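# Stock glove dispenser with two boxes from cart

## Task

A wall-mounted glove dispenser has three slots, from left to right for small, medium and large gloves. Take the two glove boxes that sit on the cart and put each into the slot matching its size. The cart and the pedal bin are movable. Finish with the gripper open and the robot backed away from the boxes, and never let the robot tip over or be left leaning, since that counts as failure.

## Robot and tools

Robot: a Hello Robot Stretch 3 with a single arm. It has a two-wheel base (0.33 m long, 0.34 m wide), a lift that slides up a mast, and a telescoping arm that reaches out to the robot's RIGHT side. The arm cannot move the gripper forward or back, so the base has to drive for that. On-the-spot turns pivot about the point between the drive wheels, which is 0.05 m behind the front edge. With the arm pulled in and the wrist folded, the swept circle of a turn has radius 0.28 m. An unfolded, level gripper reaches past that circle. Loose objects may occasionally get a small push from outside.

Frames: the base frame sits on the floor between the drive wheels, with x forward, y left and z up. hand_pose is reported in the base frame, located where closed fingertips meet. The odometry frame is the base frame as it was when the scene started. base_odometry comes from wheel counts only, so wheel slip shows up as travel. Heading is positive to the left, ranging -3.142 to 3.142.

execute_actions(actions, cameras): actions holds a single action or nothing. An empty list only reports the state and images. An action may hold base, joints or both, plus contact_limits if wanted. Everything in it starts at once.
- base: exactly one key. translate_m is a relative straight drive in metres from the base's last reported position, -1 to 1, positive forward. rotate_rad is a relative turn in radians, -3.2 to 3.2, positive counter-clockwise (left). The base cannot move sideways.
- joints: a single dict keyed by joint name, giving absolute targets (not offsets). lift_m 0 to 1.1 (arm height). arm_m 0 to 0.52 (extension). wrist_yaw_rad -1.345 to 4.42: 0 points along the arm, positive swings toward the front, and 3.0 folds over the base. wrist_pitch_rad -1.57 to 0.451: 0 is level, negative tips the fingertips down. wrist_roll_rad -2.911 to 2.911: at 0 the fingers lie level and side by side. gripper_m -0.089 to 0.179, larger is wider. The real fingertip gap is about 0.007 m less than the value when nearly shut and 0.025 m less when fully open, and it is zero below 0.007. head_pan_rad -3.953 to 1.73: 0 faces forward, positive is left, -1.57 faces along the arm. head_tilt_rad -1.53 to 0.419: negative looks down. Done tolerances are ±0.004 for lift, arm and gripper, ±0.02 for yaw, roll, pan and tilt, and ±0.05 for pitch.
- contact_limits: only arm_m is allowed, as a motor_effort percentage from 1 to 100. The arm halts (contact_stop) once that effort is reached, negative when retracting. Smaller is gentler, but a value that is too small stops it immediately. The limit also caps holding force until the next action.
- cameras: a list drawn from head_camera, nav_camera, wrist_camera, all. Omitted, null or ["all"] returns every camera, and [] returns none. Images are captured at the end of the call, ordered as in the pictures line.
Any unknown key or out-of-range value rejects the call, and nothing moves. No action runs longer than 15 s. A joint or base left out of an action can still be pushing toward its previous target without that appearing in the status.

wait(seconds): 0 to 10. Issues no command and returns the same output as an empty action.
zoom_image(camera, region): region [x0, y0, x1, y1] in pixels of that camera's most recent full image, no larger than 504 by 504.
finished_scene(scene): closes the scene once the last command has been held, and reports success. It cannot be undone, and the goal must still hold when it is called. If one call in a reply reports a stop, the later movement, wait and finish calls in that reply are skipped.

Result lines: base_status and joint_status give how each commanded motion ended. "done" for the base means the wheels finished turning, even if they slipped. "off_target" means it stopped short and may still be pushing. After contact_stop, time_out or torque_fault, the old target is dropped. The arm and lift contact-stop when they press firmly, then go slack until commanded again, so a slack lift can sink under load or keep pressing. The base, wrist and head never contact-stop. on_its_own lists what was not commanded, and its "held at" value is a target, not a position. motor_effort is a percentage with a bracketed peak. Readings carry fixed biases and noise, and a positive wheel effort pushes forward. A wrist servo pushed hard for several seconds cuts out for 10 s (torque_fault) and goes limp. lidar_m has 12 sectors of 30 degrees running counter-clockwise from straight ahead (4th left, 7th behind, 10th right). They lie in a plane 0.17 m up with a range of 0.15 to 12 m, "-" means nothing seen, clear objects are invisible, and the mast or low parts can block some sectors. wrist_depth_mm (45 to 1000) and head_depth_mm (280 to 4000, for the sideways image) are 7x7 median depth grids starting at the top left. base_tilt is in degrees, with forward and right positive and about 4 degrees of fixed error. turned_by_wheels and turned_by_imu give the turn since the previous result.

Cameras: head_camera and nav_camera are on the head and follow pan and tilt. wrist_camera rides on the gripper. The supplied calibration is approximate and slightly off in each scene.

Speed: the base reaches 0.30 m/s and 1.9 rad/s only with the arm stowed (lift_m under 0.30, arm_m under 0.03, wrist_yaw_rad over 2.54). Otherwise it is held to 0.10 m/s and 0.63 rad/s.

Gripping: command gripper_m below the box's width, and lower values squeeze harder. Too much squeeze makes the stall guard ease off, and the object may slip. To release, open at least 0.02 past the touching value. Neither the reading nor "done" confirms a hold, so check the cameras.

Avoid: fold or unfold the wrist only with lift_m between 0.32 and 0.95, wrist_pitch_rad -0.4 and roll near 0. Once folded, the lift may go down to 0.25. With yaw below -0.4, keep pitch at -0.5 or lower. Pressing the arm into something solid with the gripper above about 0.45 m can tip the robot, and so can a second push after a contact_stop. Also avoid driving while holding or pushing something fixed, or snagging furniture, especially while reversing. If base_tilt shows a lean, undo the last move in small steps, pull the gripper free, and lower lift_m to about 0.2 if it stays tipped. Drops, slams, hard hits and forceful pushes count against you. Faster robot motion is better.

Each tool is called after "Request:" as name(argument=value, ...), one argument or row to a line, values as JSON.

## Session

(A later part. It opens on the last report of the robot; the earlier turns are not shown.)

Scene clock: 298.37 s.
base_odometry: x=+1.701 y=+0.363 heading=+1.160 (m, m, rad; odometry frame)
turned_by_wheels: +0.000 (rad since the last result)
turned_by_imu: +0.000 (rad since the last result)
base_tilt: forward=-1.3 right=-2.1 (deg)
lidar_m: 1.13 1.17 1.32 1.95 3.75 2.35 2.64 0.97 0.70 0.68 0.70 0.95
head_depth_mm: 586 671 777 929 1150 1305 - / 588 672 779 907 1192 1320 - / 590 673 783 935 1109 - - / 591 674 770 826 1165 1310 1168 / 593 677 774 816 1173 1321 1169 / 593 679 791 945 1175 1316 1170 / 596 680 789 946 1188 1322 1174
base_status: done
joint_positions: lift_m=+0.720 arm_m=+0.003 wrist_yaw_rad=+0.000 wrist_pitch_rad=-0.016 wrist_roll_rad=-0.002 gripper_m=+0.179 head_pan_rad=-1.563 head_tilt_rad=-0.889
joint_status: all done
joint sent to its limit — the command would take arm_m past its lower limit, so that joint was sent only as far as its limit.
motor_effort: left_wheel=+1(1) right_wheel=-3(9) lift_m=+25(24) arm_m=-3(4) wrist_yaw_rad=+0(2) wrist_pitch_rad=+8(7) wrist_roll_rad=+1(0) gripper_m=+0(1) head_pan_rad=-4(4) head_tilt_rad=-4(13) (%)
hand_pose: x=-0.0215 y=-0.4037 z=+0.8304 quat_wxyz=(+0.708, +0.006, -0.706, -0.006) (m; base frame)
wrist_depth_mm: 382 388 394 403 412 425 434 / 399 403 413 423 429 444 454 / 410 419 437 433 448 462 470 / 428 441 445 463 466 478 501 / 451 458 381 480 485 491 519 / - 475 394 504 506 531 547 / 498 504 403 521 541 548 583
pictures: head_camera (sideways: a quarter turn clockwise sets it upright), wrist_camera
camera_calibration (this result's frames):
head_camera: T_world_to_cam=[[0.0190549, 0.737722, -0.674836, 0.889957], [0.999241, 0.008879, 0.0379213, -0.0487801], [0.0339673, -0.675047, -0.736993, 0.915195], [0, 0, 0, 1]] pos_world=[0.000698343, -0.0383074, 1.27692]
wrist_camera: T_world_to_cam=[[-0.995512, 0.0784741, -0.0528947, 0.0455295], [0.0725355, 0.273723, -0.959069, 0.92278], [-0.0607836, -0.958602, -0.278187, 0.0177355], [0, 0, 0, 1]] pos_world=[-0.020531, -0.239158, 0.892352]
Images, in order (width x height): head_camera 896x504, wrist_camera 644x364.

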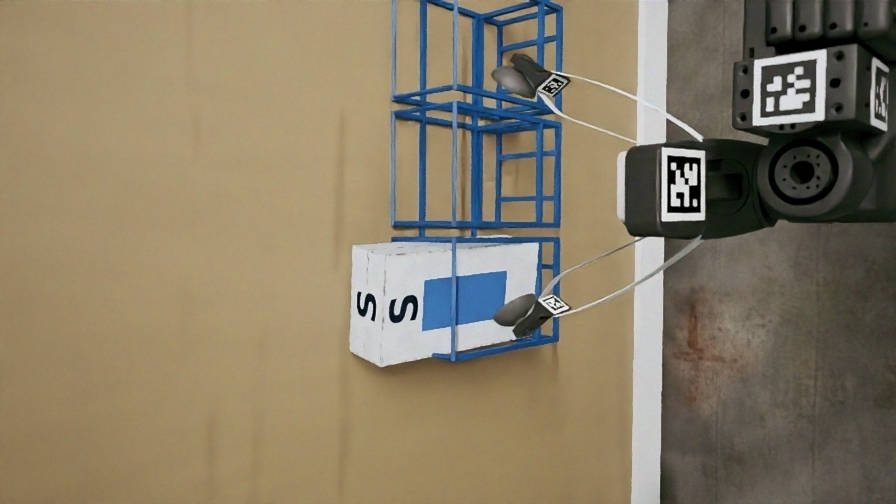

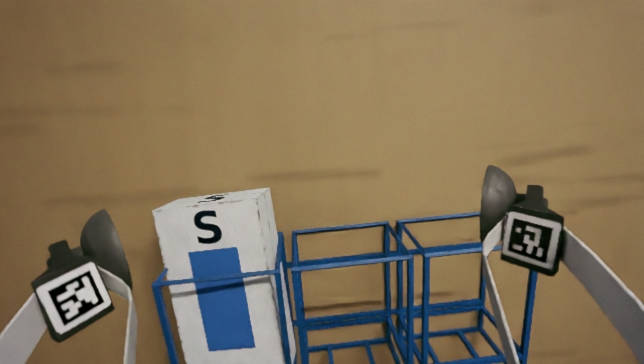

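Request:
execute_actions(
  actions=[
    {"joints":{"wrist_pitch_rad":-0.4,"gripper_m":0.04}},
  ],
  cameras=[],
)

Request:
execute_actions(
  actions=[
    {"joints":{"wrist_yaw_rad":3.0}},
  ],
  cameras=[],
)

Request:
execute_actions(
  actions=[
    {"joints":{"lift_m":0.27}},
  ],
  cameras=[],
)

Request:
execute_actions(
  actions=[
    {"base":{"translate_m":-1.0}},
  ],
  cameras=[],
)

Request:
execute_actions(
  actions=[
    {"base":{"translate_m":-0.5}},
  ],
  cameras=[],
)

Request:
execute_actions(
  actions=[
    {"base":{"rotate_rad":-1.46},"joints":{"head_pan_rad":-2.2,"head_tilt_rad":-0.7}},
  ],
  cameras=["head_camera","nav_camera"],
)

Scene clock: 310.33 s.
base_odometry: x=+1.701 y=+0.363 heading=+1.160 (m, m, rad; odometry frame)
turned_by_wheels: +0.000 (rad since the last result)
turned_by_imu: +0.000 (rad since the last result)
base_tilt: forward=-1.3 right=-2.3 (deg)
lidar_m: 1.13 1.17 1.32 1.94 3.76 2.35 2.64 0.97 0.70 0.67 0.70 0.95
head_depth_mm: 587 669 777 930 1153 1309 - / 590 672 781 910 1154 1310 - / 590 673 782 935 1052 - - / 591 674 767 824 1051 1316 1168 / 592 676 774 821 1176 1322 1169 / 593 678 789 948 1177 1323 1173 / 596 680 793 950 1183 1328 1175
base_status: not commanded
joint_positions: lift_m=+0.720 arm_m=+0.003 wrist_yaw_rad=+0.000 wrist_pitch_rad=-0.412 wrist_roll_rad=-0.002 gripper_m=+0.040 head_pan_rad=-1.563 head_tilt_rad=-0.889
joint_status: all done
motor_effort: left_wheel=+1(1) right_wheel=-3(3) lift_m=+25(24) arm_m=-3(2) wrist_yaw_rad=+0(1) wrist_pitch_rad=+5(7) wrist_roll_rad=+0(0) gripper_m=+0(85) head_pan_rad=-4(4) head_tilt_rad=-4(4) (%)
hand_pose: x=-0.0216 y=-0.3730 z=+0.7338 quat_wxyz=(+0.693, +0.145, -0.691, -0.145) (m; base frame)
wrist_depth_mm: 371 369 377 401 418 421 436 / 407 354 356 443 449 466 489 / 450 437 376 488 503 522 547 / 501 511 420 556 560 597 622 / 566 586 479 615 633 700 731 / 646 665 764 733 798 821 872 / 760 796 831 842 860 844 853
pictures: none
No camera images: the call's "cameras" was empty. Leave "cameras" out to get every camera's image.

Scene clock: 312.83 s.
base_odometry: x=+1.701 y=+0.363 heading=+1.160 (m, m, rad; odometry frame)
turned_by_wheels: +0.000 (rad since the last result)
turned_by_imu: +0.000 (rad since the last result)
base_tilt: forward=-1.3 right=-2.3 (deg)
lidar_m: 1.13 1.17 1.31 1.94 3.75 2.35 2.64 0.97 0.70 0.68 0.70 0.95
head_depth_mm: 588 670 779 930 1147 1308 - / 588 670 781 906 1155 1315 - / 590 671 781 937 1158 1314 - / 592 675 770 825 1167 1322 - / 593 678 774 820 1174 1323 1155 / 594 677 790 946 1177 1322 1172 / 595 680 793 950 1187 1321 1166
base_status: not commanded
joint_positions: lift_m=+0.720 arm_m=+0.003 wrist_yaw_rad=+2.998 wrist_pitch_rad=-0.412 wrist_roll_rad=-0.002 gripper_m=+0.040 head_pan_rad=-1.563 head_tilt_rad=-0.889
joint_status: all done
motor_effort: left_wheel=+1(1) right_wheel=-3(3) lift_m=+24(25) arm_m=-2(3) wrist_yaw_rad=+1(1) wrist_pitch_rad=+6(6) wrist_roll_rad=+1(0) gripper_m=+0(0) head_pan_rad=-4(4) head_tilt_rad=-3(3) (%)
hand_pose: x=+0.0109 y=+0.0749 z=+0.7338 quat_wxyz=(+0.194, +0.700, +0.095, +0.681) (m; base frame)
wrist_depth_mm: - - - - - - - / - - - - - - - / - - - - - - - / - - - - - - - / - - - - - - - / - - - 994 - - 962 / 900 895 900 918 851 867 867
pictures: none
No camera images: the call's "cameras" was empty. Leave "cameras" out to get every camera's image.

Scene clock: 317.77 s.
base_odometry: x=+1.701 y=+0.363 heading=+1.160 (m, m, rad; odometry frame)
turned_by_wheels: +0.000 (rad since the last result)
turned_by_imu: +0.000 (rad since the last result)
base_tilt: forward=-1.2 right=-2.2 (deg)
lidar_m: 1.13 1.17 1.31 1.95 3.77 2.34 2.63 0.97 0.71 0.68 0.70 0.95
head_depth_mm: 588 671 776 930 1152 1307 1162 / 588 670 780 905 1161 1301 1168 / 589 673 782 935 1163 1311 1166 / 591 675 771 827 1169 1313 1164 / 593 675 774 822 1171 1317 1166 / 594 678 789 946 1179 1322 1171 / 595 680 794 950 1185 1327 1176
base_status: not commanded
joint_positions: lift_m=+0.270 arm_m=+0.003 wrist_yaw_rad=+2.999 wrist_pitch_rad=-0.414 wrist_roll_rad=-0.002 gripper_m=+0.040 head_pan_rad=-1.563 head_tilt_rad=-0.889
joint_status: all done
motor_effort: left_wheel=+1(1) right_wheel=-2(3) lift_m=+20(22) arm_m=-2(2) wrist_yaw_rad=+1(1) wrist_pitch_rad=+7(7) wrist_roll_rad=+0(1) gripper_m=+0(0) head_pan_rad=-4(4) head_tilt_rad=-4(4) (%)
hand_pose: x=+0.0108 y=+0.0748 z=+0.2837 quat_wxyz=(+0.195, +0.700, +0.096, +0.681) (m; base frame)
wrist_depth_mm: - - - - - - - / - - - - - - - / 881 - 823 839 817 777 757 / 710 674 667 661 656 629 621 / 571 565 - 559 552 538 526 / 485 494 - - 449 456 455 / - - - - 408 400 395
pictures: none
No camera images: the call's "cameras" was empty. Leave "cameras" out to get every camera's image.

Scene clock: 322.77 s.
base_odometry: x=+1.302 y=-0.554 heading=+1.160 (m, m, rad; odometry frame)
turned_by_wheels: +0.000 (rad since the last result)
turned_by_imu: -0.002 (rad since the last result)
base_tilt: forward=-1.2 right=-2.2 (deg)
lidar_m: 2.13 1.94 2.12 3.61 1.73 1.45 1.64 0.98 0.71 0.68 0.71 0.96
head_depth_mm: 596 680 786 941 1166 1309 1163 / 597 679 792 944 1165 1315 1166 / 598 683 790 945 1175 1312 1164 / 600 681 794 950 1183 1315 1166 / 600 684 796 955 1187 1322 1176 / 602 687 799 956 1192 1321 1171 / 603 689 800 964 1197 1323 1172
base_status: done
joint_positions: lift_m=+0.270 arm_m=+0.003 wrist_yaw_rad=+2.999 wrist_pitch_rad=-0.414 wrist_roll_rad=-0.002 gripper_m=+0.040 head_pan_rad=-1.563 head_tilt_rad=-0.889
joint_status: not commanded
motor_effort: left_wheel=+1(5) right_wheel=-3(10) lift_m=+20(20) arm_m=-2(2) wrist_yaw_rad=+0(1) wrist_pitch_rad=+6(7) wrist_roll_rad=+0(1) gripper_m=+0(0) head_pan_rad=-4(4) head_tilt_rad=-4(4) (%)
hand_pose: x=+0.0106 y=+0.0748 z=+0.2837 quat_wxyz=(+0.194, +0.700, +0.096, +0.681) (m; base frame)
wrist_depth_mm: - - - - - - - / - - - - - - - / 902 - 829 835 809 817 775 / 691 671 676 656 650 633 634 / 570 560 - 571 552 533 529 / 491 495 - - 458 458 449 / - - - - 407 400 397
pictures: none
No camera images: the call's "cameras" was empty. Leave "cameras" out to get every camera's image.

Scene clock: 326.07 s.
base_odometry: x=+1.103 y=-1.013 heading=+1.160 (m, m, rad; odometry frame)
turned_by_wheels: +0.000 (rad since the last result)
turned_by_imu: -0.001 (rad since the last result)
base_tilt: forward=-1.3 right=-2.2 (deg)
lidar_m: 2.57 2.34 2.82 3.61 1.07 1.15 1.14 0.99 0.72 0.69 0.71 0.97
head_depth_mm: 599 683 794 949 1180 1311 1163 / 601 685 798 951 1182 1312 1161 / 602 685 796 953 1185 1305 1165 / 603 687 801 961 1192 1308 1168 / 604 691 805 958 1194 1319 1168 / 607 692 808 962 1203 1325 1171 / 608 694 807 969 1201 1326 1173
base_status: done
joint_positions: lift_m=+0.270 arm_m=+0.003 wrist_yaw_rad=+2.999 wrist_pitch_rad=-0.414 wrist_roll_rad=-0.002 gripper_m=+0.040 head_pan_rad=-1.563 head_tilt_rad=-0.889
joint_status: not commanded
motor_effort: left_wheel=+1(5) right_wheel=-3(12) lift_m=+20(20) arm_m=-3(3) wrist_yaw_rad=+0(1) wrist_pitch_rad=+6(6) wrist_roll_rad=+1(1) gripper_m=+0(0) head_pan_rad=-4(4) head_tilt_rad=-4(4) (%)
hand_pose: x=+0.0106 y=+0.0747 z=+0.2837 quat_wxyz=(+0.194, +0.700, +0.096, +0.681) (m; base frame)
wrist_depth_mm: - - - - - - - / - - - - - - 987 / 907 - 850 841 806 784 786 / 697 647 672 680 648 646 629 / 581 572 - 566 553 538 521 / 481 493 - - 462 461 453 / - - - - 408 402 396
pictures: none
No camera images: the call's "cameras" was empty. Leave "cameras" out to get every camera's image.

Scene clock: 328.17 s.
base_odometry: x=+1.103 y=-1.013 heading=-0.299 (m, m, rad; odometry frame)
turned_by_wheels: -1.460 (rad since the last result)
turned_by_imu: -1.431 (rad since the last result)
base_tilt: forward=-1.2 right=-2.3 (deg)
lidar_m: 0.69 0.74 1.10 2.62 2.76 3.23 3.14 1.07 1.16 1.14 0.88 0.70
head_depth_mm: 1295 1449 1263 1504 1613 1452 1253 / 1230 1371 1488 1595 1661 1463 1251 / 1164 1301 1460 1664 1755 1456 1251 / 1114 1228 1377 1552 1706 1468 1254 / 1060 1170 1300 1450 1628 1470 1257 / 1016 1108 1223 1371 1549 1470 1265 / 977 1060 1167 1292 1450 1474 1257
base_status: done
joint_positions: lift_m=+0.270 arm_m=+0.003 wrist_yaw_rad=+2.999 wrist_pitch_rad=-0.414 wrist_roll_rad=-0.002 gripper_m=+0.040 head_pan_rad=-2.193 head_tilt_rad=-0.704
joint_status: all done
motor_effort: left_wheel=+2(8) right_wheel=-4(12) lift_m=+20(21) arm_m=-2(2) wrist_yaw_rad=-1(1) wrist_pitch_rad=+6(7) wrist_roll_rad=+1(0) gripper_m=+0(0) head_pan_rad=-4(42) head_tilt_rad=+1(15) (%)
hand_pose: x=+0.0106 y=+0.0747 z=+0.2837 quat_wxyz=(+0.194, +0.700, +0.096, +0.681) (m; base frame)
wrist_depth_mm: - - - - - - 745 / - - - - - 987 751 / 875 - 835 829 812 810 703 / 696 660 684 667 665 638 623 / 579 560 - 567 548 535 526 / 479 490 - - 452 455 451 / - - - - 405 399 395
pictures: head_camera (sideways: a quarter turn clockwise sets it upright), nav_camera (sideways: a quarter turn counterclockwise sets it upright)
camera_calibration (this result's frames):
head_camera: T_world_to_cam=[[0.370411, 0.473777, -0.798957, 1.04958], [0.816621, -0.575984, 0.0370448, -0.046534], [-0.442635, -0.666167, -0.600247, 0.740236], [0, 0, 0, 1]] pos_world=[-0.0231211, -0.0309501, 1.28462]
nav_camera: T_world_to_cam=[[-0.411089, -0.573419, 0.708658, -0.888386], [-0.789152, 0.613006, 0.0382377, 0.00323654], [-0.456338, -0.54352, -0.704515, 0.877117], [0, 0, 0, 1]] pos_world=[0.0376101, -0.0346708, 1.24738]
Images, in order (width x height): head_camera 896x504, nav_camera 672x504.

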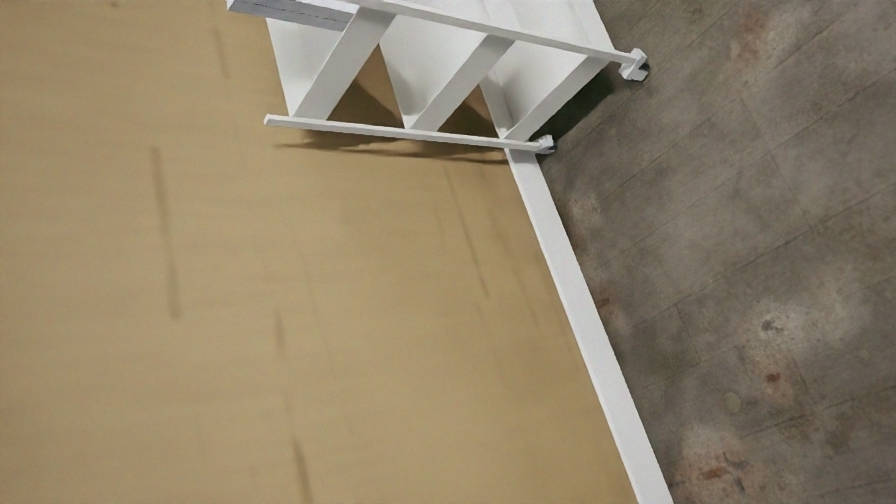

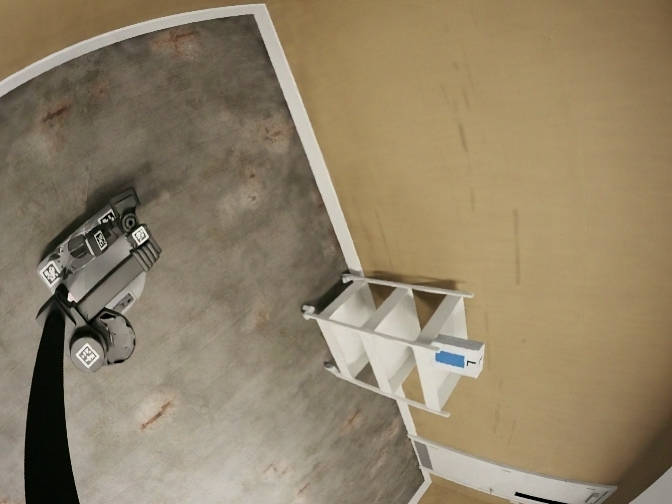

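Lidar matches the earlier corner pose. Back up.

Request:
execute_actions(
  actions=[
    {"base":{"translate_m":-0.95},"joints":{"head_pan_rad":-1.57,"head_tilt_rad":-0.6}},
  ],
  cameras=[],
)

Request:
execute_actions(
  actions=[
    {"joints":{"lift_m":0.9}},
  ],
  cameras=[],
)

Request:
execute_actions(
  actions=[
    {"joints":{"wrist_yaw_rad":0,"gripper_m":0.179}},
  ],
  cameras=[],
)

Request:
execute_actions(
  actions=[
    {"joints":{"wrist_pitch_rad":0.04,"lift_m":0.76}},
  ],
)

Scene clock: 336.77 s.
base_odometry: x=+0.195 y=-0.733 heading=-0.299 (m, m, rad; odometry frame)
turned_by_wheels: +0.000 (rad since the last result)
turned_by_imu: -0.002 (rad since the last result)
base_tilt: forward=-1.3 right=-2.3 (deg)
lidar_m: 1.63 1.76 2.62 2.13 2.27 2.71 2.68 1.34 0.62 0.61 1.12 1.65
head_depth_mm: 858 932 1023 1089 943 1006 1105 / 870 945 1037 1095 885 1029 1111 / 873 953 1047 770 796 1034 1140 / 891 966 1069 1155 893 1037 1165 / 894 982 1082 1196 1356 1500 1328 / 908 995 1094 1214 1367 1511 1333 / 925 1005 1110 1235 1398 1541 1333
base_status: done
joint_positions: lift_m=+0.270 arm_m=+0.003 wrist_yaw_rad=+2.999 wrist_pitch_rad=-0.414 wrist_roll_rad=-0.002 gripper_m=+0.040 head_pan_rad=-1.577 head_tilt_rad=-0.606
joint_status: all done
motor_effort: left_wheel=+2(5) right_wheel=-3(12) lift_m=+20(20) arm_m=-2(2) wrist_yaw_rad=+0(1) wrist_pitch_rad=+6(7) wrist_roll_rad=+1(1) gripper_m=+0(1) head_pan_rad=+4(44) head_tilt_rad=+2(11) (%)
hand_pose: x=+0.0106 y=+0.0747 z=+0.2836 quat_wxyz=(+0.194, +0.700, +0.096, +0.681) (m; base frame)
wrist_depth_mm: - - - - - - - / - - - - - - - / 864 - 835 827 821 782 787 / 685 649 677 657 659 629 624 / 563 566 - 568 556 534 529 / 483 498 - - 458 459 453 / - - - - 405 400 393
pictures: none
No camera images: the call's "cameras" was empty. Leave "cameras" out to get every camera's image.

Scene clock: 343.33 s.
base_odometry: x=+0.195 y=-0.733 heading=-0.299 (m, m, rad; odometry frame)
turned_by_wheels: +0.000 (rad since the last result)
turned_by_imu: +0.000 (rad since the last result)
base_tilt: forward=-1.2 right=-2.2 (deg)
lidar_m: 1.63 1.75 2.60 2.13 2.27 2.71 2.68 1.35 0.62 0.61 1.12 1.65
head_depth_mm: 859 934 1017 1093 942 1004 - / 868 945 1037 1097 888 1031 916 / 879 953 1048 769 794 1036 926 / 888 968 1059 1154 889 1037 - / 897 980 1080 1196 1345 1492 - / 909 991 1093 1218 1372 1513 1321 / 920 1006 1108 1238 1394 1537 1320
base_status: not commanded
joint_positions: lift_m=+0.900 arm_m=+0.003 wrist_yaw_rad=+2.999 wrist_pitch_rad=-0.414 wrist_roll_rad=-0.002 gripper_m=+0.040 head_pan_rad=-1.577 head_tilt_rad=-0.606
joint_status: all done
motor_effort: left_wheel=+2(2) right_wheel=-3(3) lift_m=+24(24) arm_m=-2(3) wrist_yaw_rad=+1(0) wrist_pitch_rad=+6(7) wrist_roll_rad=+1(1) gripper_m=+0(1) head_pan_rad=+4(4) head_tilt_rad=+2(2) (%)
hand_pose: x=+0.0106 y=+0.0747 z=+0.9134 quat_wxyz=(+0.194, +0.700, +0.096, +0.681) (m; base frame)
wrist_depth_mm: - - - - - - - / - - - - - - - / - - - - - - - / - - - - - - - / - - - - - - - / - - - - - - - / - - - - - - -
pictures: none
No camera images: the call's "cameras" was empty. Leave "cameras" out to get every camera's image.

Scene clock: 345.83 s.
base_odometry: x=+0.195 y=-0.733 heading=-0.299 (m, m, rad; odometry frame)
turned_by_wheels: +0.000 (rad since the last result)
turned_by_imu: +0.000 (rad since the last result)
base_tilt: forward=-1.3 right=-2.2 (deg)
lidar_m: 1.63 1.76 2.61 2.12 2.27 2.70 2.68 1.34 0.62 0.61 1.12 1.65
head_depth_mm: 855 929 1015 1092 946 772 - / 871 945 1035 1098 887 1004 - / 877 957 1046 771 792 798 - / 888 965 1062 1153 889 967 1201 / 899 981 1078 1205 1346 1464 1323 / 909 994 1090 1222 1375 1512 1329 / 922 1007 1112 1236 1392 1538 1334
base_status: not commanded
joint_positions: lift_m=+0.900 arm_m=+0.003 wrist_yaw_rad=+0.002 wrist_pitch_rad=-0.414 wrist_roll_rad=-0.002 gripper_m=+0.179 head_pan_rad=-1.577 head_tilt_rad=-0.606
joint_status: all done
motor_effort: left_wheel=+2(2) right_wheel=-3(3) lift_m=+26(25) arm_m=-3(2) wrist_yaw_rad=-1(0) wrist_pitch_rad=+6(6) wrist_roll_rad=+1(1) gripper_m=+1(84) head_pan_rad=+4(4) head_tilt_rad=+2(2) (%)
hand_pose: x=-0.0211 y=-0.3727 z=+0.9134 quat_wxyz=(+0.693, +0.146, -0.691, -0.145) (m; base frame)
wrist_depth_mm: 745 752 773 714 748 754 739 / 821 851 833 424 807 811 807 / 944 944 916 482 744 734 902 / - - - 514 590 562 - / - - - 805 815 783 - / - - - 735 741 - - / - - - 913 908 - -
pictures: none
No camera images: the call's "cameras" was empty. Leave "cameras" out to get every camera's image.

Scene clock: 347.93 s.
base_odometry: x=+0.195 y=-0.733 heading=-0.299 (m, m, rad; odometry frame)
turned_by_wheels: +0.000 (rad since the last result)
turned_by_imu: +0.000 (rad since the last result)
base_tilt: forward=-1.4 right=-2.1 (deg)
lidar_m: 1.63 1.76 2.61 2.13 2.27 2.71 2.68 1.34 0.62 0.61 1.12 1.66
head_depth_mm: 858 931 1018 1097 942 1005 1106 / 863 944 1035 1099 885 1032 1113 / 881 957 1047 769 794 1036 938 / 885 968 1061 1153 890 1037 1185 / 899 980 1076 1198 1351 1481 1329 / 913 996 1094 1213 1374 1508 1333 / 921 1008 1114 1239 1389 1532 1329
base_status: not commanded
joint_positions: lift_m=+0.760 arm_m=+0.003 wrist_yaw_rad=+0.001 wrist_pitch_rad=+0.018 wrist_roll_rad=-0.002 gripper_m=+0.179 head_pan_rad=-1.577 head_tilt_rad=-0.606
joint_status: all done
motor_effort: left_wheel=+2(2) right_wheel=-3(4) lift_m=+20(20) arm_m=-3(3) wrist_yaw_rad=-1(2) wrist_pitch_rad=+10(10) wrist_roll_rad=+0(1) gripper_m=+1(1) head_pan_rad=+4(4) head_tilt_rad=+2(2) (%)
hand_pose: x=-0.0211 y=-0.4045 z=+0.8794 quat_wxyz=(+0.708, -0.006, -0.706, +0.007) (m; base frame)
wrist_depth_mm: 763 785 747 747 751 739 733 / 805 787 790 775 783 753 767 / 851 818 829 446 808 798 807 / 879 868 835 439 826 812 831 / 927 895 906 461 655 663 841 / - 948 918 422 411 402 402 / - 985 974 744 740 784 937
pictures: head_camera (sideways: a quarter turn clockwise sets it upright), nav_camera (sideways: a quarter turn counterclockwise sets it upright), wrist_camera
camera_calibration (this result's frames):
head_camera: T_world_to_cam=[[0.0279605, 0.520011, -0.853702, 1.12305], [0.999334, 0.00548179, 0.0360694, -0.0463833], [0.0234363, -0.854142, -0.519511, 0.632355], [0, 0, 0, 1]] pos_world=[0.000131327, -0.0436217, 1.28894]
nav_camera: T_world_to_cam=[[-0.00362216, -0.633137, 0.774032, -0.976075], [-0.998269, 0.0477221, 0.0343638, 0.00955094], [-0.0586954, -0.772568, -0.632214, 0.780648], [0, 0, 0, 1]] pos_world=[0.0518193, -0.0153412, 1.24872]
wrist_camera: T_world_to_cam=[[-0.995643, 0.0749081, -0.0555239, 0.0494917], [0.0721094, 0.241065, -0.967826, 0.964438], [-0.0591132, -0.967614, -0.245417, -0.0017937], [0, 0, 0, 1]] pos_world=[-0.0203749, -0.237935, 0.935716]
Images, in order (width x height): head_camera 896x504, nav_camera 672x504, wrist_camera 644x364.

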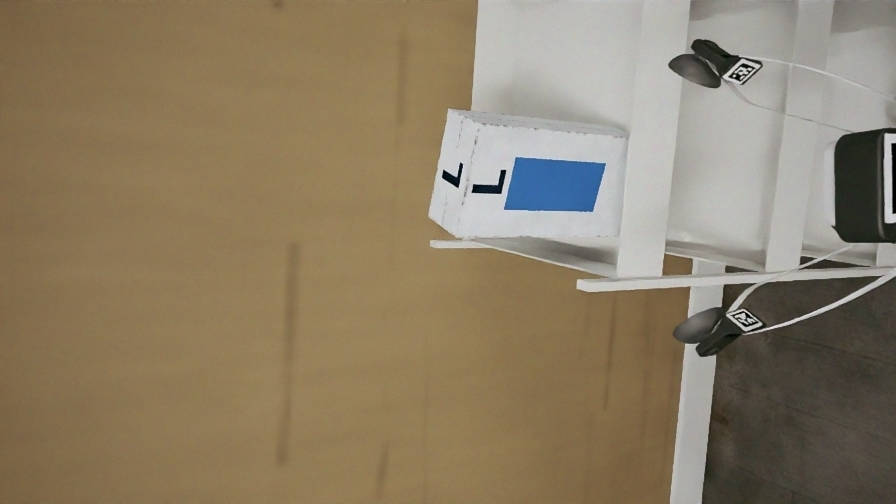

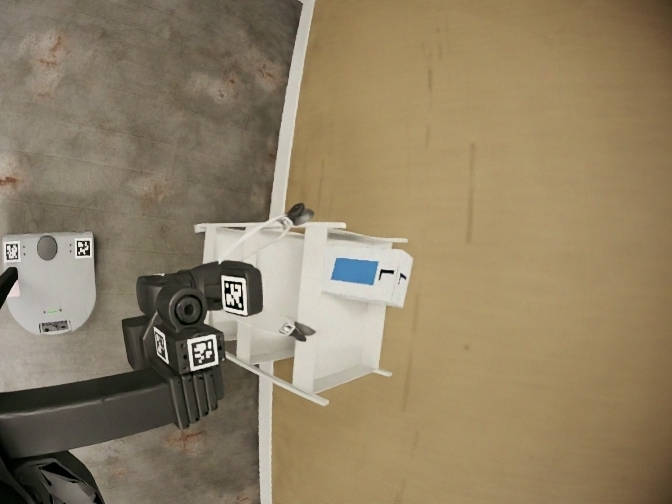

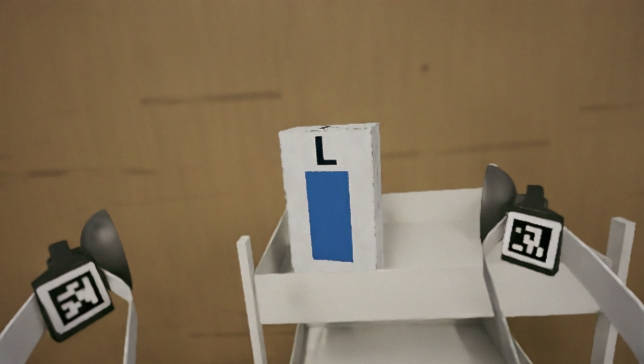

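Request:
execute_actions(
  actions=[
    {"base":{"translate_m":-0.035},"joints":{"lift_m":0.745,"arm_m":0.2}},
  ],
  cameras=["head_camera","wrist_camera"],
)

Scene clock: 355.70 s.
base_odometry: x=+0.162 y=-0.722 heading=-0.299 (m, m, rad; odometry frame)
turned_by_wheels: +0.000 (rad since the last result)
turned_by_imu: +0.000 (rad since the last result)
base_tilt: forward=-1.2 right=-2.2 (deg)
lidar_m: 1.66 1.79 2.67 2.13 2.27 2.68 2.64 1.33 0.61 0.60 1.12 1.66
head_depth_mm: 854 925 1010 1093 942 - - / 864 939 1029 1107 945 - 1132 / 874 951 1046 771 785 - 1136 / 883 963 1062 1119 817 1042 1135 / 896 975 1071 1193 1327 1485 1296 / 906 988 1091 1212 1364 1504 1335 / 918 1002 1108 1235 1387 1534 1337
base_status: done
joint_positions: lift_m=+0.745 arm_m=+0.200 wrist_yaw_rad=+0.000 wrist_pitch_rad=+0.019 wrist_roll_rad=-0.002 gripper_m=+0.179 head_pan_rad=-1.577 head_tilt_rad=-0.606
joint_status: all done
motor_effort: left_wheel=+2(3) right_wheel=-3(8) lift_m=+19(25) arm_m=+2(4) wrist_yaw_rad=+0(1) wrist_pitch_rad=+9(10) wrist_roll_rad=+1(1) gripper_m=+1(1) head_pan_rad=+4(4) head_tilt_rad=+2(2) (%)
hand_pose: x=-0.0214 y=-0.6014 z=+0.8646 quat_wxyz=(+0.708, -0.006, -0.706, +0.006) (m; base frame)
wrist_depth_mm: 566 579 569 563 554 553 548 / 596 589 588 589 571 571 564 / 619 631 607 232 589 601 583 / 661 638 251 226 625 623 613 / 688 670 265 237 545 526 620 / - 704 369 249 434 443 395 / 745 734 315 262 343 352 339
pictures: head_camera (sideways: a quarter turn clockwise sets it upright), wrist_camera
camera_calibration (this result's frames):
head_camera: T_world_to_cam=[[0.027914, 0.519812, -0.853824, 1.12321], [0.999334, 0.00557736, 0.0360666, -0.0463797], [0.02351, -0.854262, -0.51931, 0.632093], [0, 0, 0, 1]] pos_world=[0.000135109, -0.0436253, 1.28895]
wrist_camera: T_world_to_cam=[[-0.99555, 0.0761009, -0.0555764, 0.0638633], [0.0724072, 0.240305, -0.967993, 0.997268], [-0.0603099, -0.96771, -0.244746, -0.196584], [0, 0, 0, 1]] pos_world=[-0.0204863, -0.434745, 0.920785]
Images, in order (width x height): head_camera 896x504, wrist_camera 644x364.

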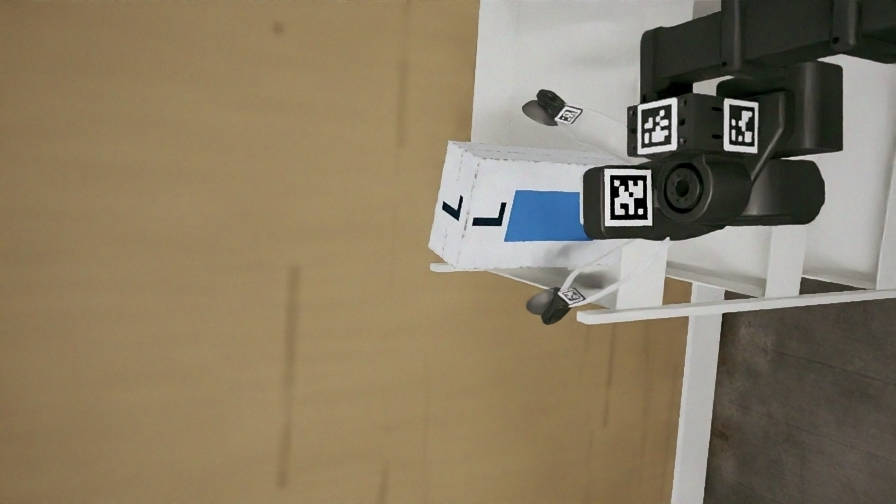

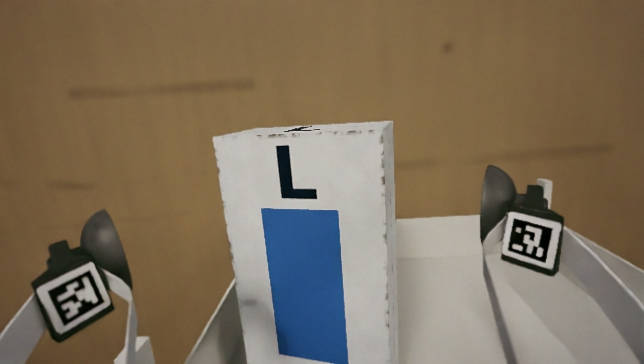

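Request:
execute_actions(
  actions=[
    {"base":{"translate_m":0.015}},
  ],
  cameras=[],
)

Request:
execute_actions(
  actions=[
    {"joints":{"arm_m":0.325}},
  ],
  cameras=["head_camera","wrist_camera"],
)

Request:
execute_actions(
  actions=[
    {"joints":{"gripper_m":0.06}},
  ],
  cameras=[],
)

Request:
execute_actions(
  actions=[
    {"joints":{"lift_m":0.92,"wrist_pitch_rad":0.13}},
  ],
  cameras=["head_camera","wrist_camera"],
)

Scene clock: 360.87 s.
base_odometry: x=+0.176 y=-0.727 heading=-0.299 (m, m, rad; odometry frame)
turned_by_wheels: +0.000 (rad since the last result)
turned_by_imu: +0.000 (rad since the last result)
base_tilt: forward=-1.3 right=-2.2 (deg)
lidar_m: 1.65 1.78 2.65 2.13 2.27 2.69 2.66 1.34 0.61 0.61 1.12 1.66
head_depth_mm: 852 927 1016 1090 943 - - / 866 940 1030 1099 918 - 1131 / 875 956 1047 768 780 - 1138 / 885 966 1058 1140 837 1065 1141 / 898 978 1074 1196 1340 1483 1333 / 908 990 1091 1212 1373 1505 1326 / 915 1005 1106 1230 1391 1533 1332
base_status: done
joint_positions: lift_m=+0.745 arm_m=+0.200 wrist_yaw_rad=+0.000 wrist_pitch_rad=+0.019 wrist_roll_rad=-0.002 gripper_m=+0.179 head_pan_rad=-1.577 head_tilt_rad=-0.606
joint_status: not commanded
motor_effort: left_wheel=+2(5) right_wheel=-4(6) lift_m=+19(19) arm_m=+2(2) wrist_yaw_rad=+0(0) wrist_pitch_rad=+9(10) wrist_roll_rad=+0(0) gripper_m=+0(0) head_pan_rad=+4(4) head_tilt_rad=+2(2) (%)
hand_pose: x=-0.0214 y=-0.6014 z=+0.8646 quat_wxyz=(+0.708, -0.006, -0.706, +0.006) (m; base frame)
wrist_depth_mm: 584 575 569 559 556 559 547 / 601 590 595 586 582 571 564 / 626 624 615 237 595 610 578 / 653 654 628 232 617 604 610 / 697 676 666 244 525 533 634 / - 700 694 254 419 443 390 / 767 730 356 267 333 352 340
pictures: none
No camera images: the call's "cameras" was empty. Leave "cameras" out to get every camera's image.

Scene clock: 363.03 s.
base_odometry: x=+0.176 y=-0.727 heading=-0.299 (m, m, rad; odometry frame)
turned_by_wheels: +0.000 (rad since the last result)
turned_by_imu: +0.000 (rad since the last result)
base_tilt: forward=-1.3 right=-2.1 (deg)
lidar_m: 1.65 1.78 2.65 2.13 2.27 2.69 2.66 1.34 0.61 0.61 1.12 1.66
head_depth_mm: 859 929 1020 1095 977 - - / 865 940 1032 1113 - 1055 1109 / 877 954 1048 764 - 1063 1139 / 886 969 1064 1125 870 1066 1134 / 895 979 1080 1191 1334 1491 1331 / 909 990 1091 1212 1369 1491 1327 / 920 1002 1105 1235 1389 1544 1337
base_status: not commanded
joint_positions: lift_m=+0.745 arm_m=+0.325 wrist_yaw_rad=-0.007 wrist_pitch_rad=+0.019 wrist_roll_rad=-0.002 gripper_m=+0.179 head_pan_rad=-1.577 head_tilt_rad=-0.606
joint_status: all done
motor_effort: left_wheel=+0(2) right_wheel=+1(4) lift_m=+20(20) arm_m=+3(2) wrist_yaw_rad=+4(5) wrist_pitch_rad=+9(10) wrist_roll_rad=+0(0) gripper_m=+0(1) head_pan_rad=+4(4) head_tilt_rad=+2(3) (%)
hand_pose: x=-0.0232 y=-0.7263 z=+0.8647 quat_wxyz=(+0.708, -0.009, -0.706, +0.004) (m; base frame)
wrist_depth_mm: 458 452 450 449 444 443 437 / 475 472 467 467 453 457 454 / 490 482 488 479 137 467 481 / 508 507 118 107 98 484 482 / 530 528 124 112 102 97 498 / - 548 130 117 106 404 394 / 593 575 136 122 111 316 338
pictures: head_camera (sideways: a quarter turn clockwise sets it upright), wrist_camera
camera_calibration (this result's frames):
head_camera: T_world_to_cam=[[0.0279134, 0.519748, -0.853863, 1.12326], [0.999334, 0.0055803, 0.0360657, -0.0463785], [0.0235099, -0.854301, -0.519246, 0.63201], [0, 0, 0, 1]] pos_world=[0.000135113, -0.0436262, 1.28895]
wrist_camera: T_world_to_cam=[[-0.994986, 0.0831256, -0.0556072, 0.0767115], [0.0741019, 0.239363, -0.968098, 1.02698], [-0.0671635, -0.967365, -0.244323, -0.317871], [0, 0, 0, 1]] pos_world=[-0.0211239, -0.559696, 0.920824]
Images, in order (width x height): head_camera 896x504, wrist_camera 644x364.

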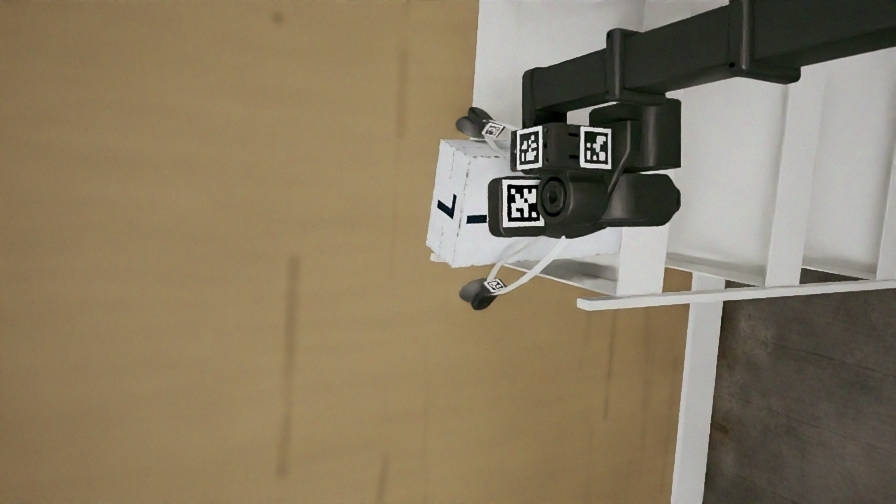

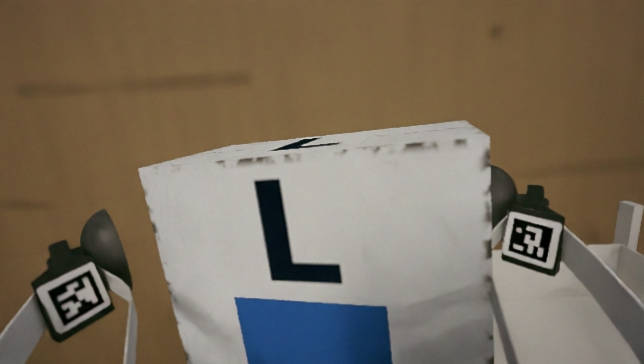

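Scene clock: 364.77 s.
base_odometry: x=+0.176 y=-0.727 heading=-0.299 (m, m, rad; odometry frame)
turned_by_wheels: +0.000 (rad since the last result)
turned_by_imu: +0.000 (rad since the last result)
base_tilt: forward=-1.4 right=-2.2 (deg)
lidar_m: 1.65 1.77 2.65 2.13 2.27 2.69 2.67 1.34 0.61 0.61 1.11 1.66
head_depth_mm: 855 931 1019 1090 978 - - / 866 942 1030 1108 - 1061 1110 / 873 955 1049 788 - 1061 1133 / 884 967 1059 806 859 1062 1137 / 895 979 1077 1198 1334 1490 1328 / 908 992 1092 1205 1366 1503 1333 / 917 1008 1104 1237 1401 1537 1335
base_status: not commanded
joint_positions: lift_m=+0.745 arm_m=+0.325 wrist_yaw_rad=-0.012 wrist_pitch_rad=+0.021 wrist_roll_rad=-0.005 gripper_m=+0.061 head_pan_rad=-1.577 head_tilt_rad=-0.606
joint_status: all done
motor_effort: left_wheel=-1(1) right_wheel=+4(4) lift_m=+20(20) arm_m=+2(3) wrist_yaw_rad=+8(8) wrist_pitch_rad=+9(9) wrist_roll_rad=+2(2) gripper_m=-31(100) head_pan_rad=+4(4) head_tilt_rad=+2(2) (%)
hand_pose: x=-0.0246 y=-0.7264 z=+0.8650 quat_wxyz=(+0.709, -0.011, -0.705, +0.003) (m; base frame)
wrist_depth_mm: 452 455 447 444 444 439 441 / 478 470 460 465 459 456 450 / 489 485 486 475 117 477 471 / 508 130 114 104 96 493 483 / 539 133 119 108 99 510 502 / 554 - 126 113 103 412 399 / 575 580 132 118 107 352 344
pictures: none
No camera images: the call's "cameras" was empty. Leave "cameras" out to get every camera's image.

Scene clock: 367.20 s.
base_odometry: x=+0.176 y=-0.727 heading=-0.299 (m, m, rad; odometry frame)
turned_by_wheels: +0.000 (rad since the last result)
turned_by_imu: +0.000 (rad since the last result)
base_tilt: forward=-1.3 right=-2.0 (deg)
lidar_m: 1.65 1.78 2.64 2.12 2.27 2.69 2.66 1.34 0.61 0.61 1.12 1.66
head_depth_mm: 854 930 1002 - 914 1008 1111 / 866 941 1002 - 947 1034 1116 / 877 953 666 - 945 1032 1135 / 884 963 687 771 949 1063 1135 / 899 975 1075 1194 1335 1480 1326 / 907 989 1092 1219 1378 1502 1329 / 917 1007 1102 1239 1398 1530 1328
base_status: not commanded
joint_positions: lift_m=+0.920 arm_m=+0.325 wrist_yaw_rad=+0.000 wrist_pitch_rad=+0.057 wrist_roll_rad=-0.002 gripper_m=+0.074 head_pan_rad=-1.577 head_tilt_rad=-0.606
joint_status: wrist_pitch_rad off_target (ended at +0.057, target +0.130); the others done
on_its_own: gripper_m is held at +0.073, not at your +0.060, by its stall guard, which is still easing; wrist_pitch_rad is at rest, and its effort (+34) is outside its rest range (-20 to +32)
motor_effort: left_wheel=+2(2) right_wheel=-3(5) lift_m=+28(34) arm_m=+2(2) wrist_yaw_rad=+0(8) wrist_pitch_rad=+34(38) wrist_roll_rad=+1(2) gripper_m=-8(31) head_pan_rad=+4(4) head_tilt_rad=+2(2) (%)
hand_pose: x=-0.0214 y=-0.7269 z=+1.0490 quat_wxyz=(+0.708, -0.020, -0.706, +0.020) (m; base frame)
wrist_depth_mm: 463 472 463 447 445 444 434 / 483 474 471 467 462 451 450 / 494 490 480 470 145 463 464 / 517 130 114 104 96 489 480 / 535 131 119 108 100 504 499 / 554 135 125 112 103 515 511 / 577 567 131 117 107 538 525
pictures: head_camera (sideways: a quarter turn clockwise sets it upright), wrist_camera
camera_calibration (this result's frames):
head_camera: T_world_to_cam=[[0.0279125, 0.519607, -0.853949, 1.12337], [0.999334, 0.00558638, 0.0360638, -0.046376], [0.0235095, -0.854387, -0.519105, 0.631827], [0, 0, 0, 1]] pos_world=[0.000135105, -0.0436284, 1.28896]
wrist_camera: T_world_to_cam=[[-0.9956, 0.0738926, -0.0576183, 0.0842213], [0.0715767, 0.202903, -0.976579, 1.18776], [-0.0604711, -0.976407, -0.207299, -0.318584], [0, 0, 0, 1]] pos_world=[-0.0204303, -0.558291, 1.09875]
Images, in order (width x height): head_camera 896x504, wrist_camera 644x364.

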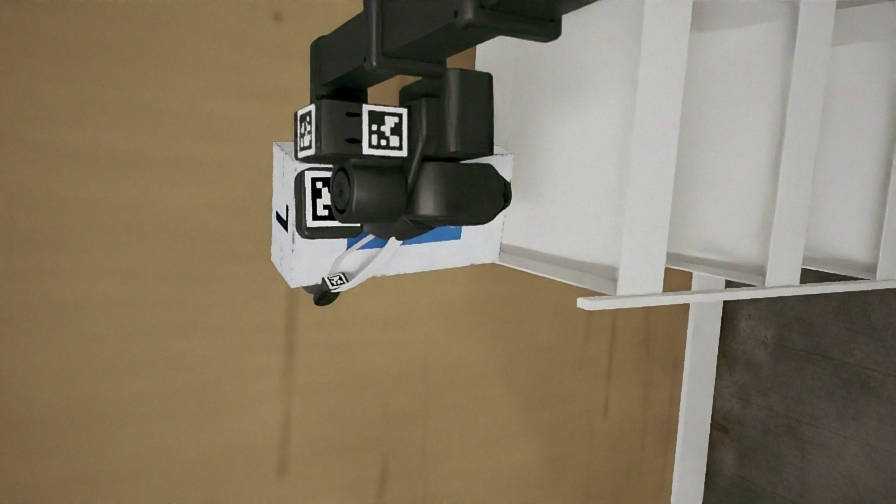

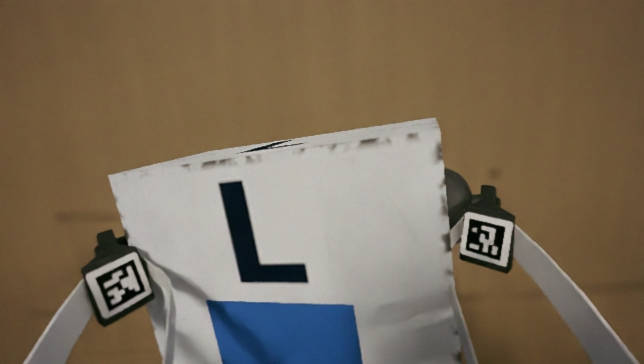

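Request:
execute_actions(
  actions=[
    {"joints":{"lift_m":0.748,"wrist_pitch_rad":0.04}},
  ],
  cameras=[],
)

Request:
execute_actions(
  actions=[
    {"joints":{"gripper_m":0.179}},
  ],
  cameras=[],
)

Request:
execute_actions(
  actions=[
    {"joints":{"arm_m":0.18}},
  ],
  cameras=[],
)

Request:
execute_actions(
  actions=[
    {"joints":{"wrist_yaw_rad":-0.18},"base":{"translate_m":0.045}},
  ],
  cameras=["head_camera","wrist_camera"],
)

Scene clock: 377.50 s.
base_odometry: x=+0.176 y=-0.727 heading=-0.299 (m, m, rad; odometry frame)
turned_by_wheels: +0.000 (rad since the last result)
turned_by_imu: -0.001 (rad since the last result)
base_tilt: forward=-1.3 right=-2.2 (deg)
lidar_m: 1.65 1.78 2.65 2.13 2.27 2.69 2.66 1.34 0.61 0.60 1.11 1.66
head_depth_mm: 858 929 1018 1088 977 - - / 866 941 1035 1107 - 1057 1113 / 873 951 1045 1101 - 1060 1134 / 886 966 1062 1119 827 1061 1139 / 895 981 1077 1194 1330 1485 1330 / 908 992 1090 1216 1372 1508 1327 / 919 1003 1111 1232 1397 1533 1329
base_status: not commanded
joint_positions: lift_m=+0.748 arm_m=+0.325 wrist_yaw_rad=-0.006 wrist_pitch_rad=+0.021 wrist_roll_rad=-0.002 gripper_m=+0.093 head_pan_rad=-1.577 head_tilt_rad=-0.606
joint_status: all done
on_its_own: gripper_m is held at +0.092, not at your +0.060, by its stall guard, which is not easing now
motor_effort: left_wheel=+0(2) right_wheel=+2(3) lift_m=+19(32) arm_m=+2(2) wrist_yaw_rad=+4(4) wrist_pitch_rad=+8(32) wrist_roll_rad=+1(1) gripper_m=-20(20) head_pan_rad=+4(4) head_tilt_rad=+2(2) (%)
hand_pose: x=-0.0231 y=-0.7264 z=+0.8681 quat_wxyz=(+0.708, -0.009, -0.706, +0.005) (m; base frame)
wrist_depth_mm: 462 450 449 452 448 441 438 / 481 474 463 466 457 459 451 / 493 489 475 478 467 478 465 / 504 134 118 108 100 493 491 / 534 134 122 111 102 514 505 / 556 135 126 114 105 411 396 / 584 571 130 117 107 356 349
pictures: none
No camera images: the call's "cameras" was empty. Leave "cameras" out to get every camera's image.

Scene clock: 378.87 s.
base_odometry: x=+0.176 y=-0.727 heading=-0.299 (m, m, rad; odometry frame)
turned_by_wheels: +0.000 (rad since the last result)
turned_by_imu: +0.000 (rad since the last result)
base_tilt: forward=-1.3 right=-2.4 (deg)
lidar_m: 1.65 1.78 2.65 2.12 2.27 2.69 2.66 1.34 0.61 0.61 1.12 1.66
head_depth_mm: 854 929 1015 1095 974 - - / 865 940 1033 1112 - 1057 1109 / 878 955 1046 1108 - 1065 1134 / 886 965 1060 1128 815 1063 1137 / 897 979 1075 1193 1324 1483 1324 / 907 989 1087 1209 1376 1514 1325 / 918 1006 1107 1233 1395 1531 1334
base_status: not commanded
joint_positions: lift_m=+0.748 arm_m=+0.325 wrist_yaw_rad=-0.006 wrist_pitch_rad=+0.022 wrist_roll_rad=-0.002 gripper_m=+0.179 head_pan_rad=-1.577 head_tilt_rad=-0.606
joint_status: all done
motor_effort: left_wheel=+0(0) right_wheel=+2(2) lift_m=+19(20) arm_m=+2(2) wrist_yaw_rad=+4(4) wrist_pitch_rad=+8(9) wrist_roll_rad=+1(1) gripper_m=+0(85) head_pan_rad=+4(4) head_tilt_rad=+2(2) (%)
hand_pose: x=-0.0231 y=-0.7264 z=+0.8683 quat_wxyz=(+0.708, -0.010, -0.706, +0.005) (m; base frame)
wrist_depth_mm: 455 451 449 447 444 435 441 / 468 467 468 457 460 456 452 / 491 488 487 477 473 474 469 / 508 118 99 87 78 87 489 / 536 108 96 86 78 72 495 / - 113 101 90 81 76 398 / 593 123 106 94 84 80 347
pictures: none
No camera images: the call's "cameras" was empty. Leave "cameras" out to get every camera's image.

Scene clock: 381.20 s.
base_odometry: x=+0.176 y=-0.727 heading=-0.299 (m, m, rad; odometry frame)
turned_by_wheels: +0.000 (rad since the last result)
turned_by_imu: +0.000 (rad since the last result)
base_tilt: forward=-1.2 right=-2.2 (deg)
lidar_m: 1.65 1.77 2.65 2.13 2.27 2.69 2.66 1.34 0.61 0.61 1.12 1.66
head_depth_mm: 855 926 1017 1089 944 762 - / 864 941 1031 1100 945 - - / 874 951 1049 1104 761 - 1139 / 885 966 1064 1128 805 1063 1138 / 895 974 1074 1192 1349 1480 1325 / 908 993 1092 1219 1372 1505 1329 / 919 1002 1108 1231 1392 1532 1336
base_status: not commanded
joint_positions: lift_m=+0.748 arm_m=+0.180 wrist_yaw_rad=+0.000 wrist_pitch_rad=+0.022 wrist_roll_rad=-0.002 gripper_m=+0.179 head_pan_rad=-1.577 head_tilt_rad=-0.606
joint_status: all done
motor_effort: left_wheel=+1(1) right_wheel=-3(3) lift_m=+19(20) arm_m=-3(3) wrist_yaw_rad=+0(4) wrist_pitch_rad=+9(8) wrist_roll_rad=+1(1) gripper_m=+1(0) head_pan_rad=+4(4) head_tilt_rad=+2(3) (%)
hand_pose: x=-0.0215 y=-0.5819 z=+0.8683 quat_wxyz=(+0.708, -0.008, -0.706, +0.007) (m; base frame)
wrist_depth_mm: 610 591 589 580 567 564 573 / 620 604 617 609 606 597 594 / 644 642 631 284 617 617 612 / 665 668 255 228 643 639 630 / 708 711 681 236 551 544 646 / - 721 726 250 443 449 400 / 771 760 322 261 339 361 352
pictures: none
No camera images: the call's "cameras" was empty. Leave "cameras" out to get every camera's image.

Scene clock: 383.10 s.
base_odometry: x=+0.219 y=-0.740 heading=-0.299 (m, m, rad; odometry frame)
turned_by_wheels: +0.000 (rad since the last result)
turned_by_imu: +0.000 (rad since the last result)
base_tilt: forward=-1.3 right=-2.3 (deg)
lidar_m: 1.61 1.73 2.57 2.13 2.26 2.73 2.71 1.34 0.62 0.61 1.12 1.63
head_depth_mm: 859 933 1021 1095 942 769 - / 869 948 1036 1104 788 - - / 881 960 1051 770 773 - 1139 / 890 971 1066 1165 890 1465 1180 / 901 982 1085 1201 1349 1502 1324 / 917 998 1096 1225 1375 1518 1328 / 920 1011 1121 1240 1400 1533 1326
base_status: done
joint_positions: lift_m=+0.748 arm_m=+0.180 wrist_yaw_rad=-0.178 wrist_pitch_rad=+0.022 wrist_roll_rad=-0.002 gripper_m=+0.179 head_pan_rad=-1.577 head_tilt_rad=-0.606
joint_status: all done
motor_effort: left_wheel=+2(5) right_wheel=-3(4) lift_m=+19(20) arm_m=-3(3) wrist_yaw_rad=-2(3) wrist_pitch_rad=+8(8) wrist_roll_rad=+1(1) gripper_m=+0(1) head_pan_rad=+4(4) head_tilt_rad=+2(2) (%)
hand_pose: x=-0.0670 y=-0.5778 z=+0.8683 quat_wxyz=(+0.706, -0.070, -0.702, -0.056) (m; base frame)
wrist_depth_mm: 537 555 577 599 621 632 677 / 547 576 589 620 643 666 708 / 574 585 600 285 668 694 743 / 593 600 240 230 677 713 766 / 603 629 252 240 586 597 793 / - 655 263 249 466 453 412 / 652 666 279 261 365 357 263
pictures: head_camera (sideways: a quarter turn clockwise sets it upright), wrist_camera
camera_calibration (this result's frames):
head_camera: T_world_to_cam=[[0.027886, 0.519605, -0.853951, 1.12337], [0.999334, 0.00563753, 0.0360637, -0.0463759], [0.0235531, -0.854388, -0.519101, 0.631821], [0, 0, 0, 1]] pos_world=[0.000137331, -0.0436287, 1.28896]
wrist_camera: T_world_to_cam=[[-0.966254, 0.251663, -0.054948, 0.119732], [0.112644, 0.220978, -0.968752, 0.990745], [-0.231657, -0.94225, -0.241869, -0.174926], [0, 0, 0, 1]] pos_world=[-0.0364335, -0.413889, 0.924055]
Images, in order (width x height): head_camera 896x504, wrist_camera 644x364.

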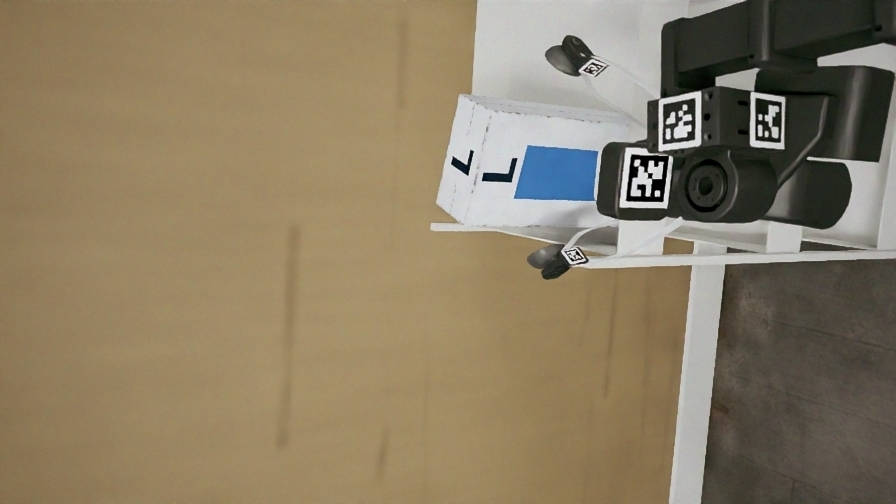

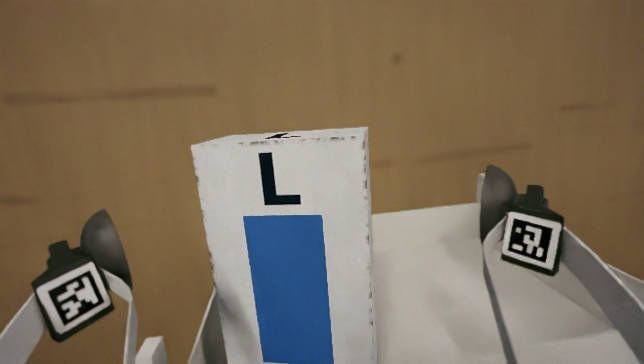

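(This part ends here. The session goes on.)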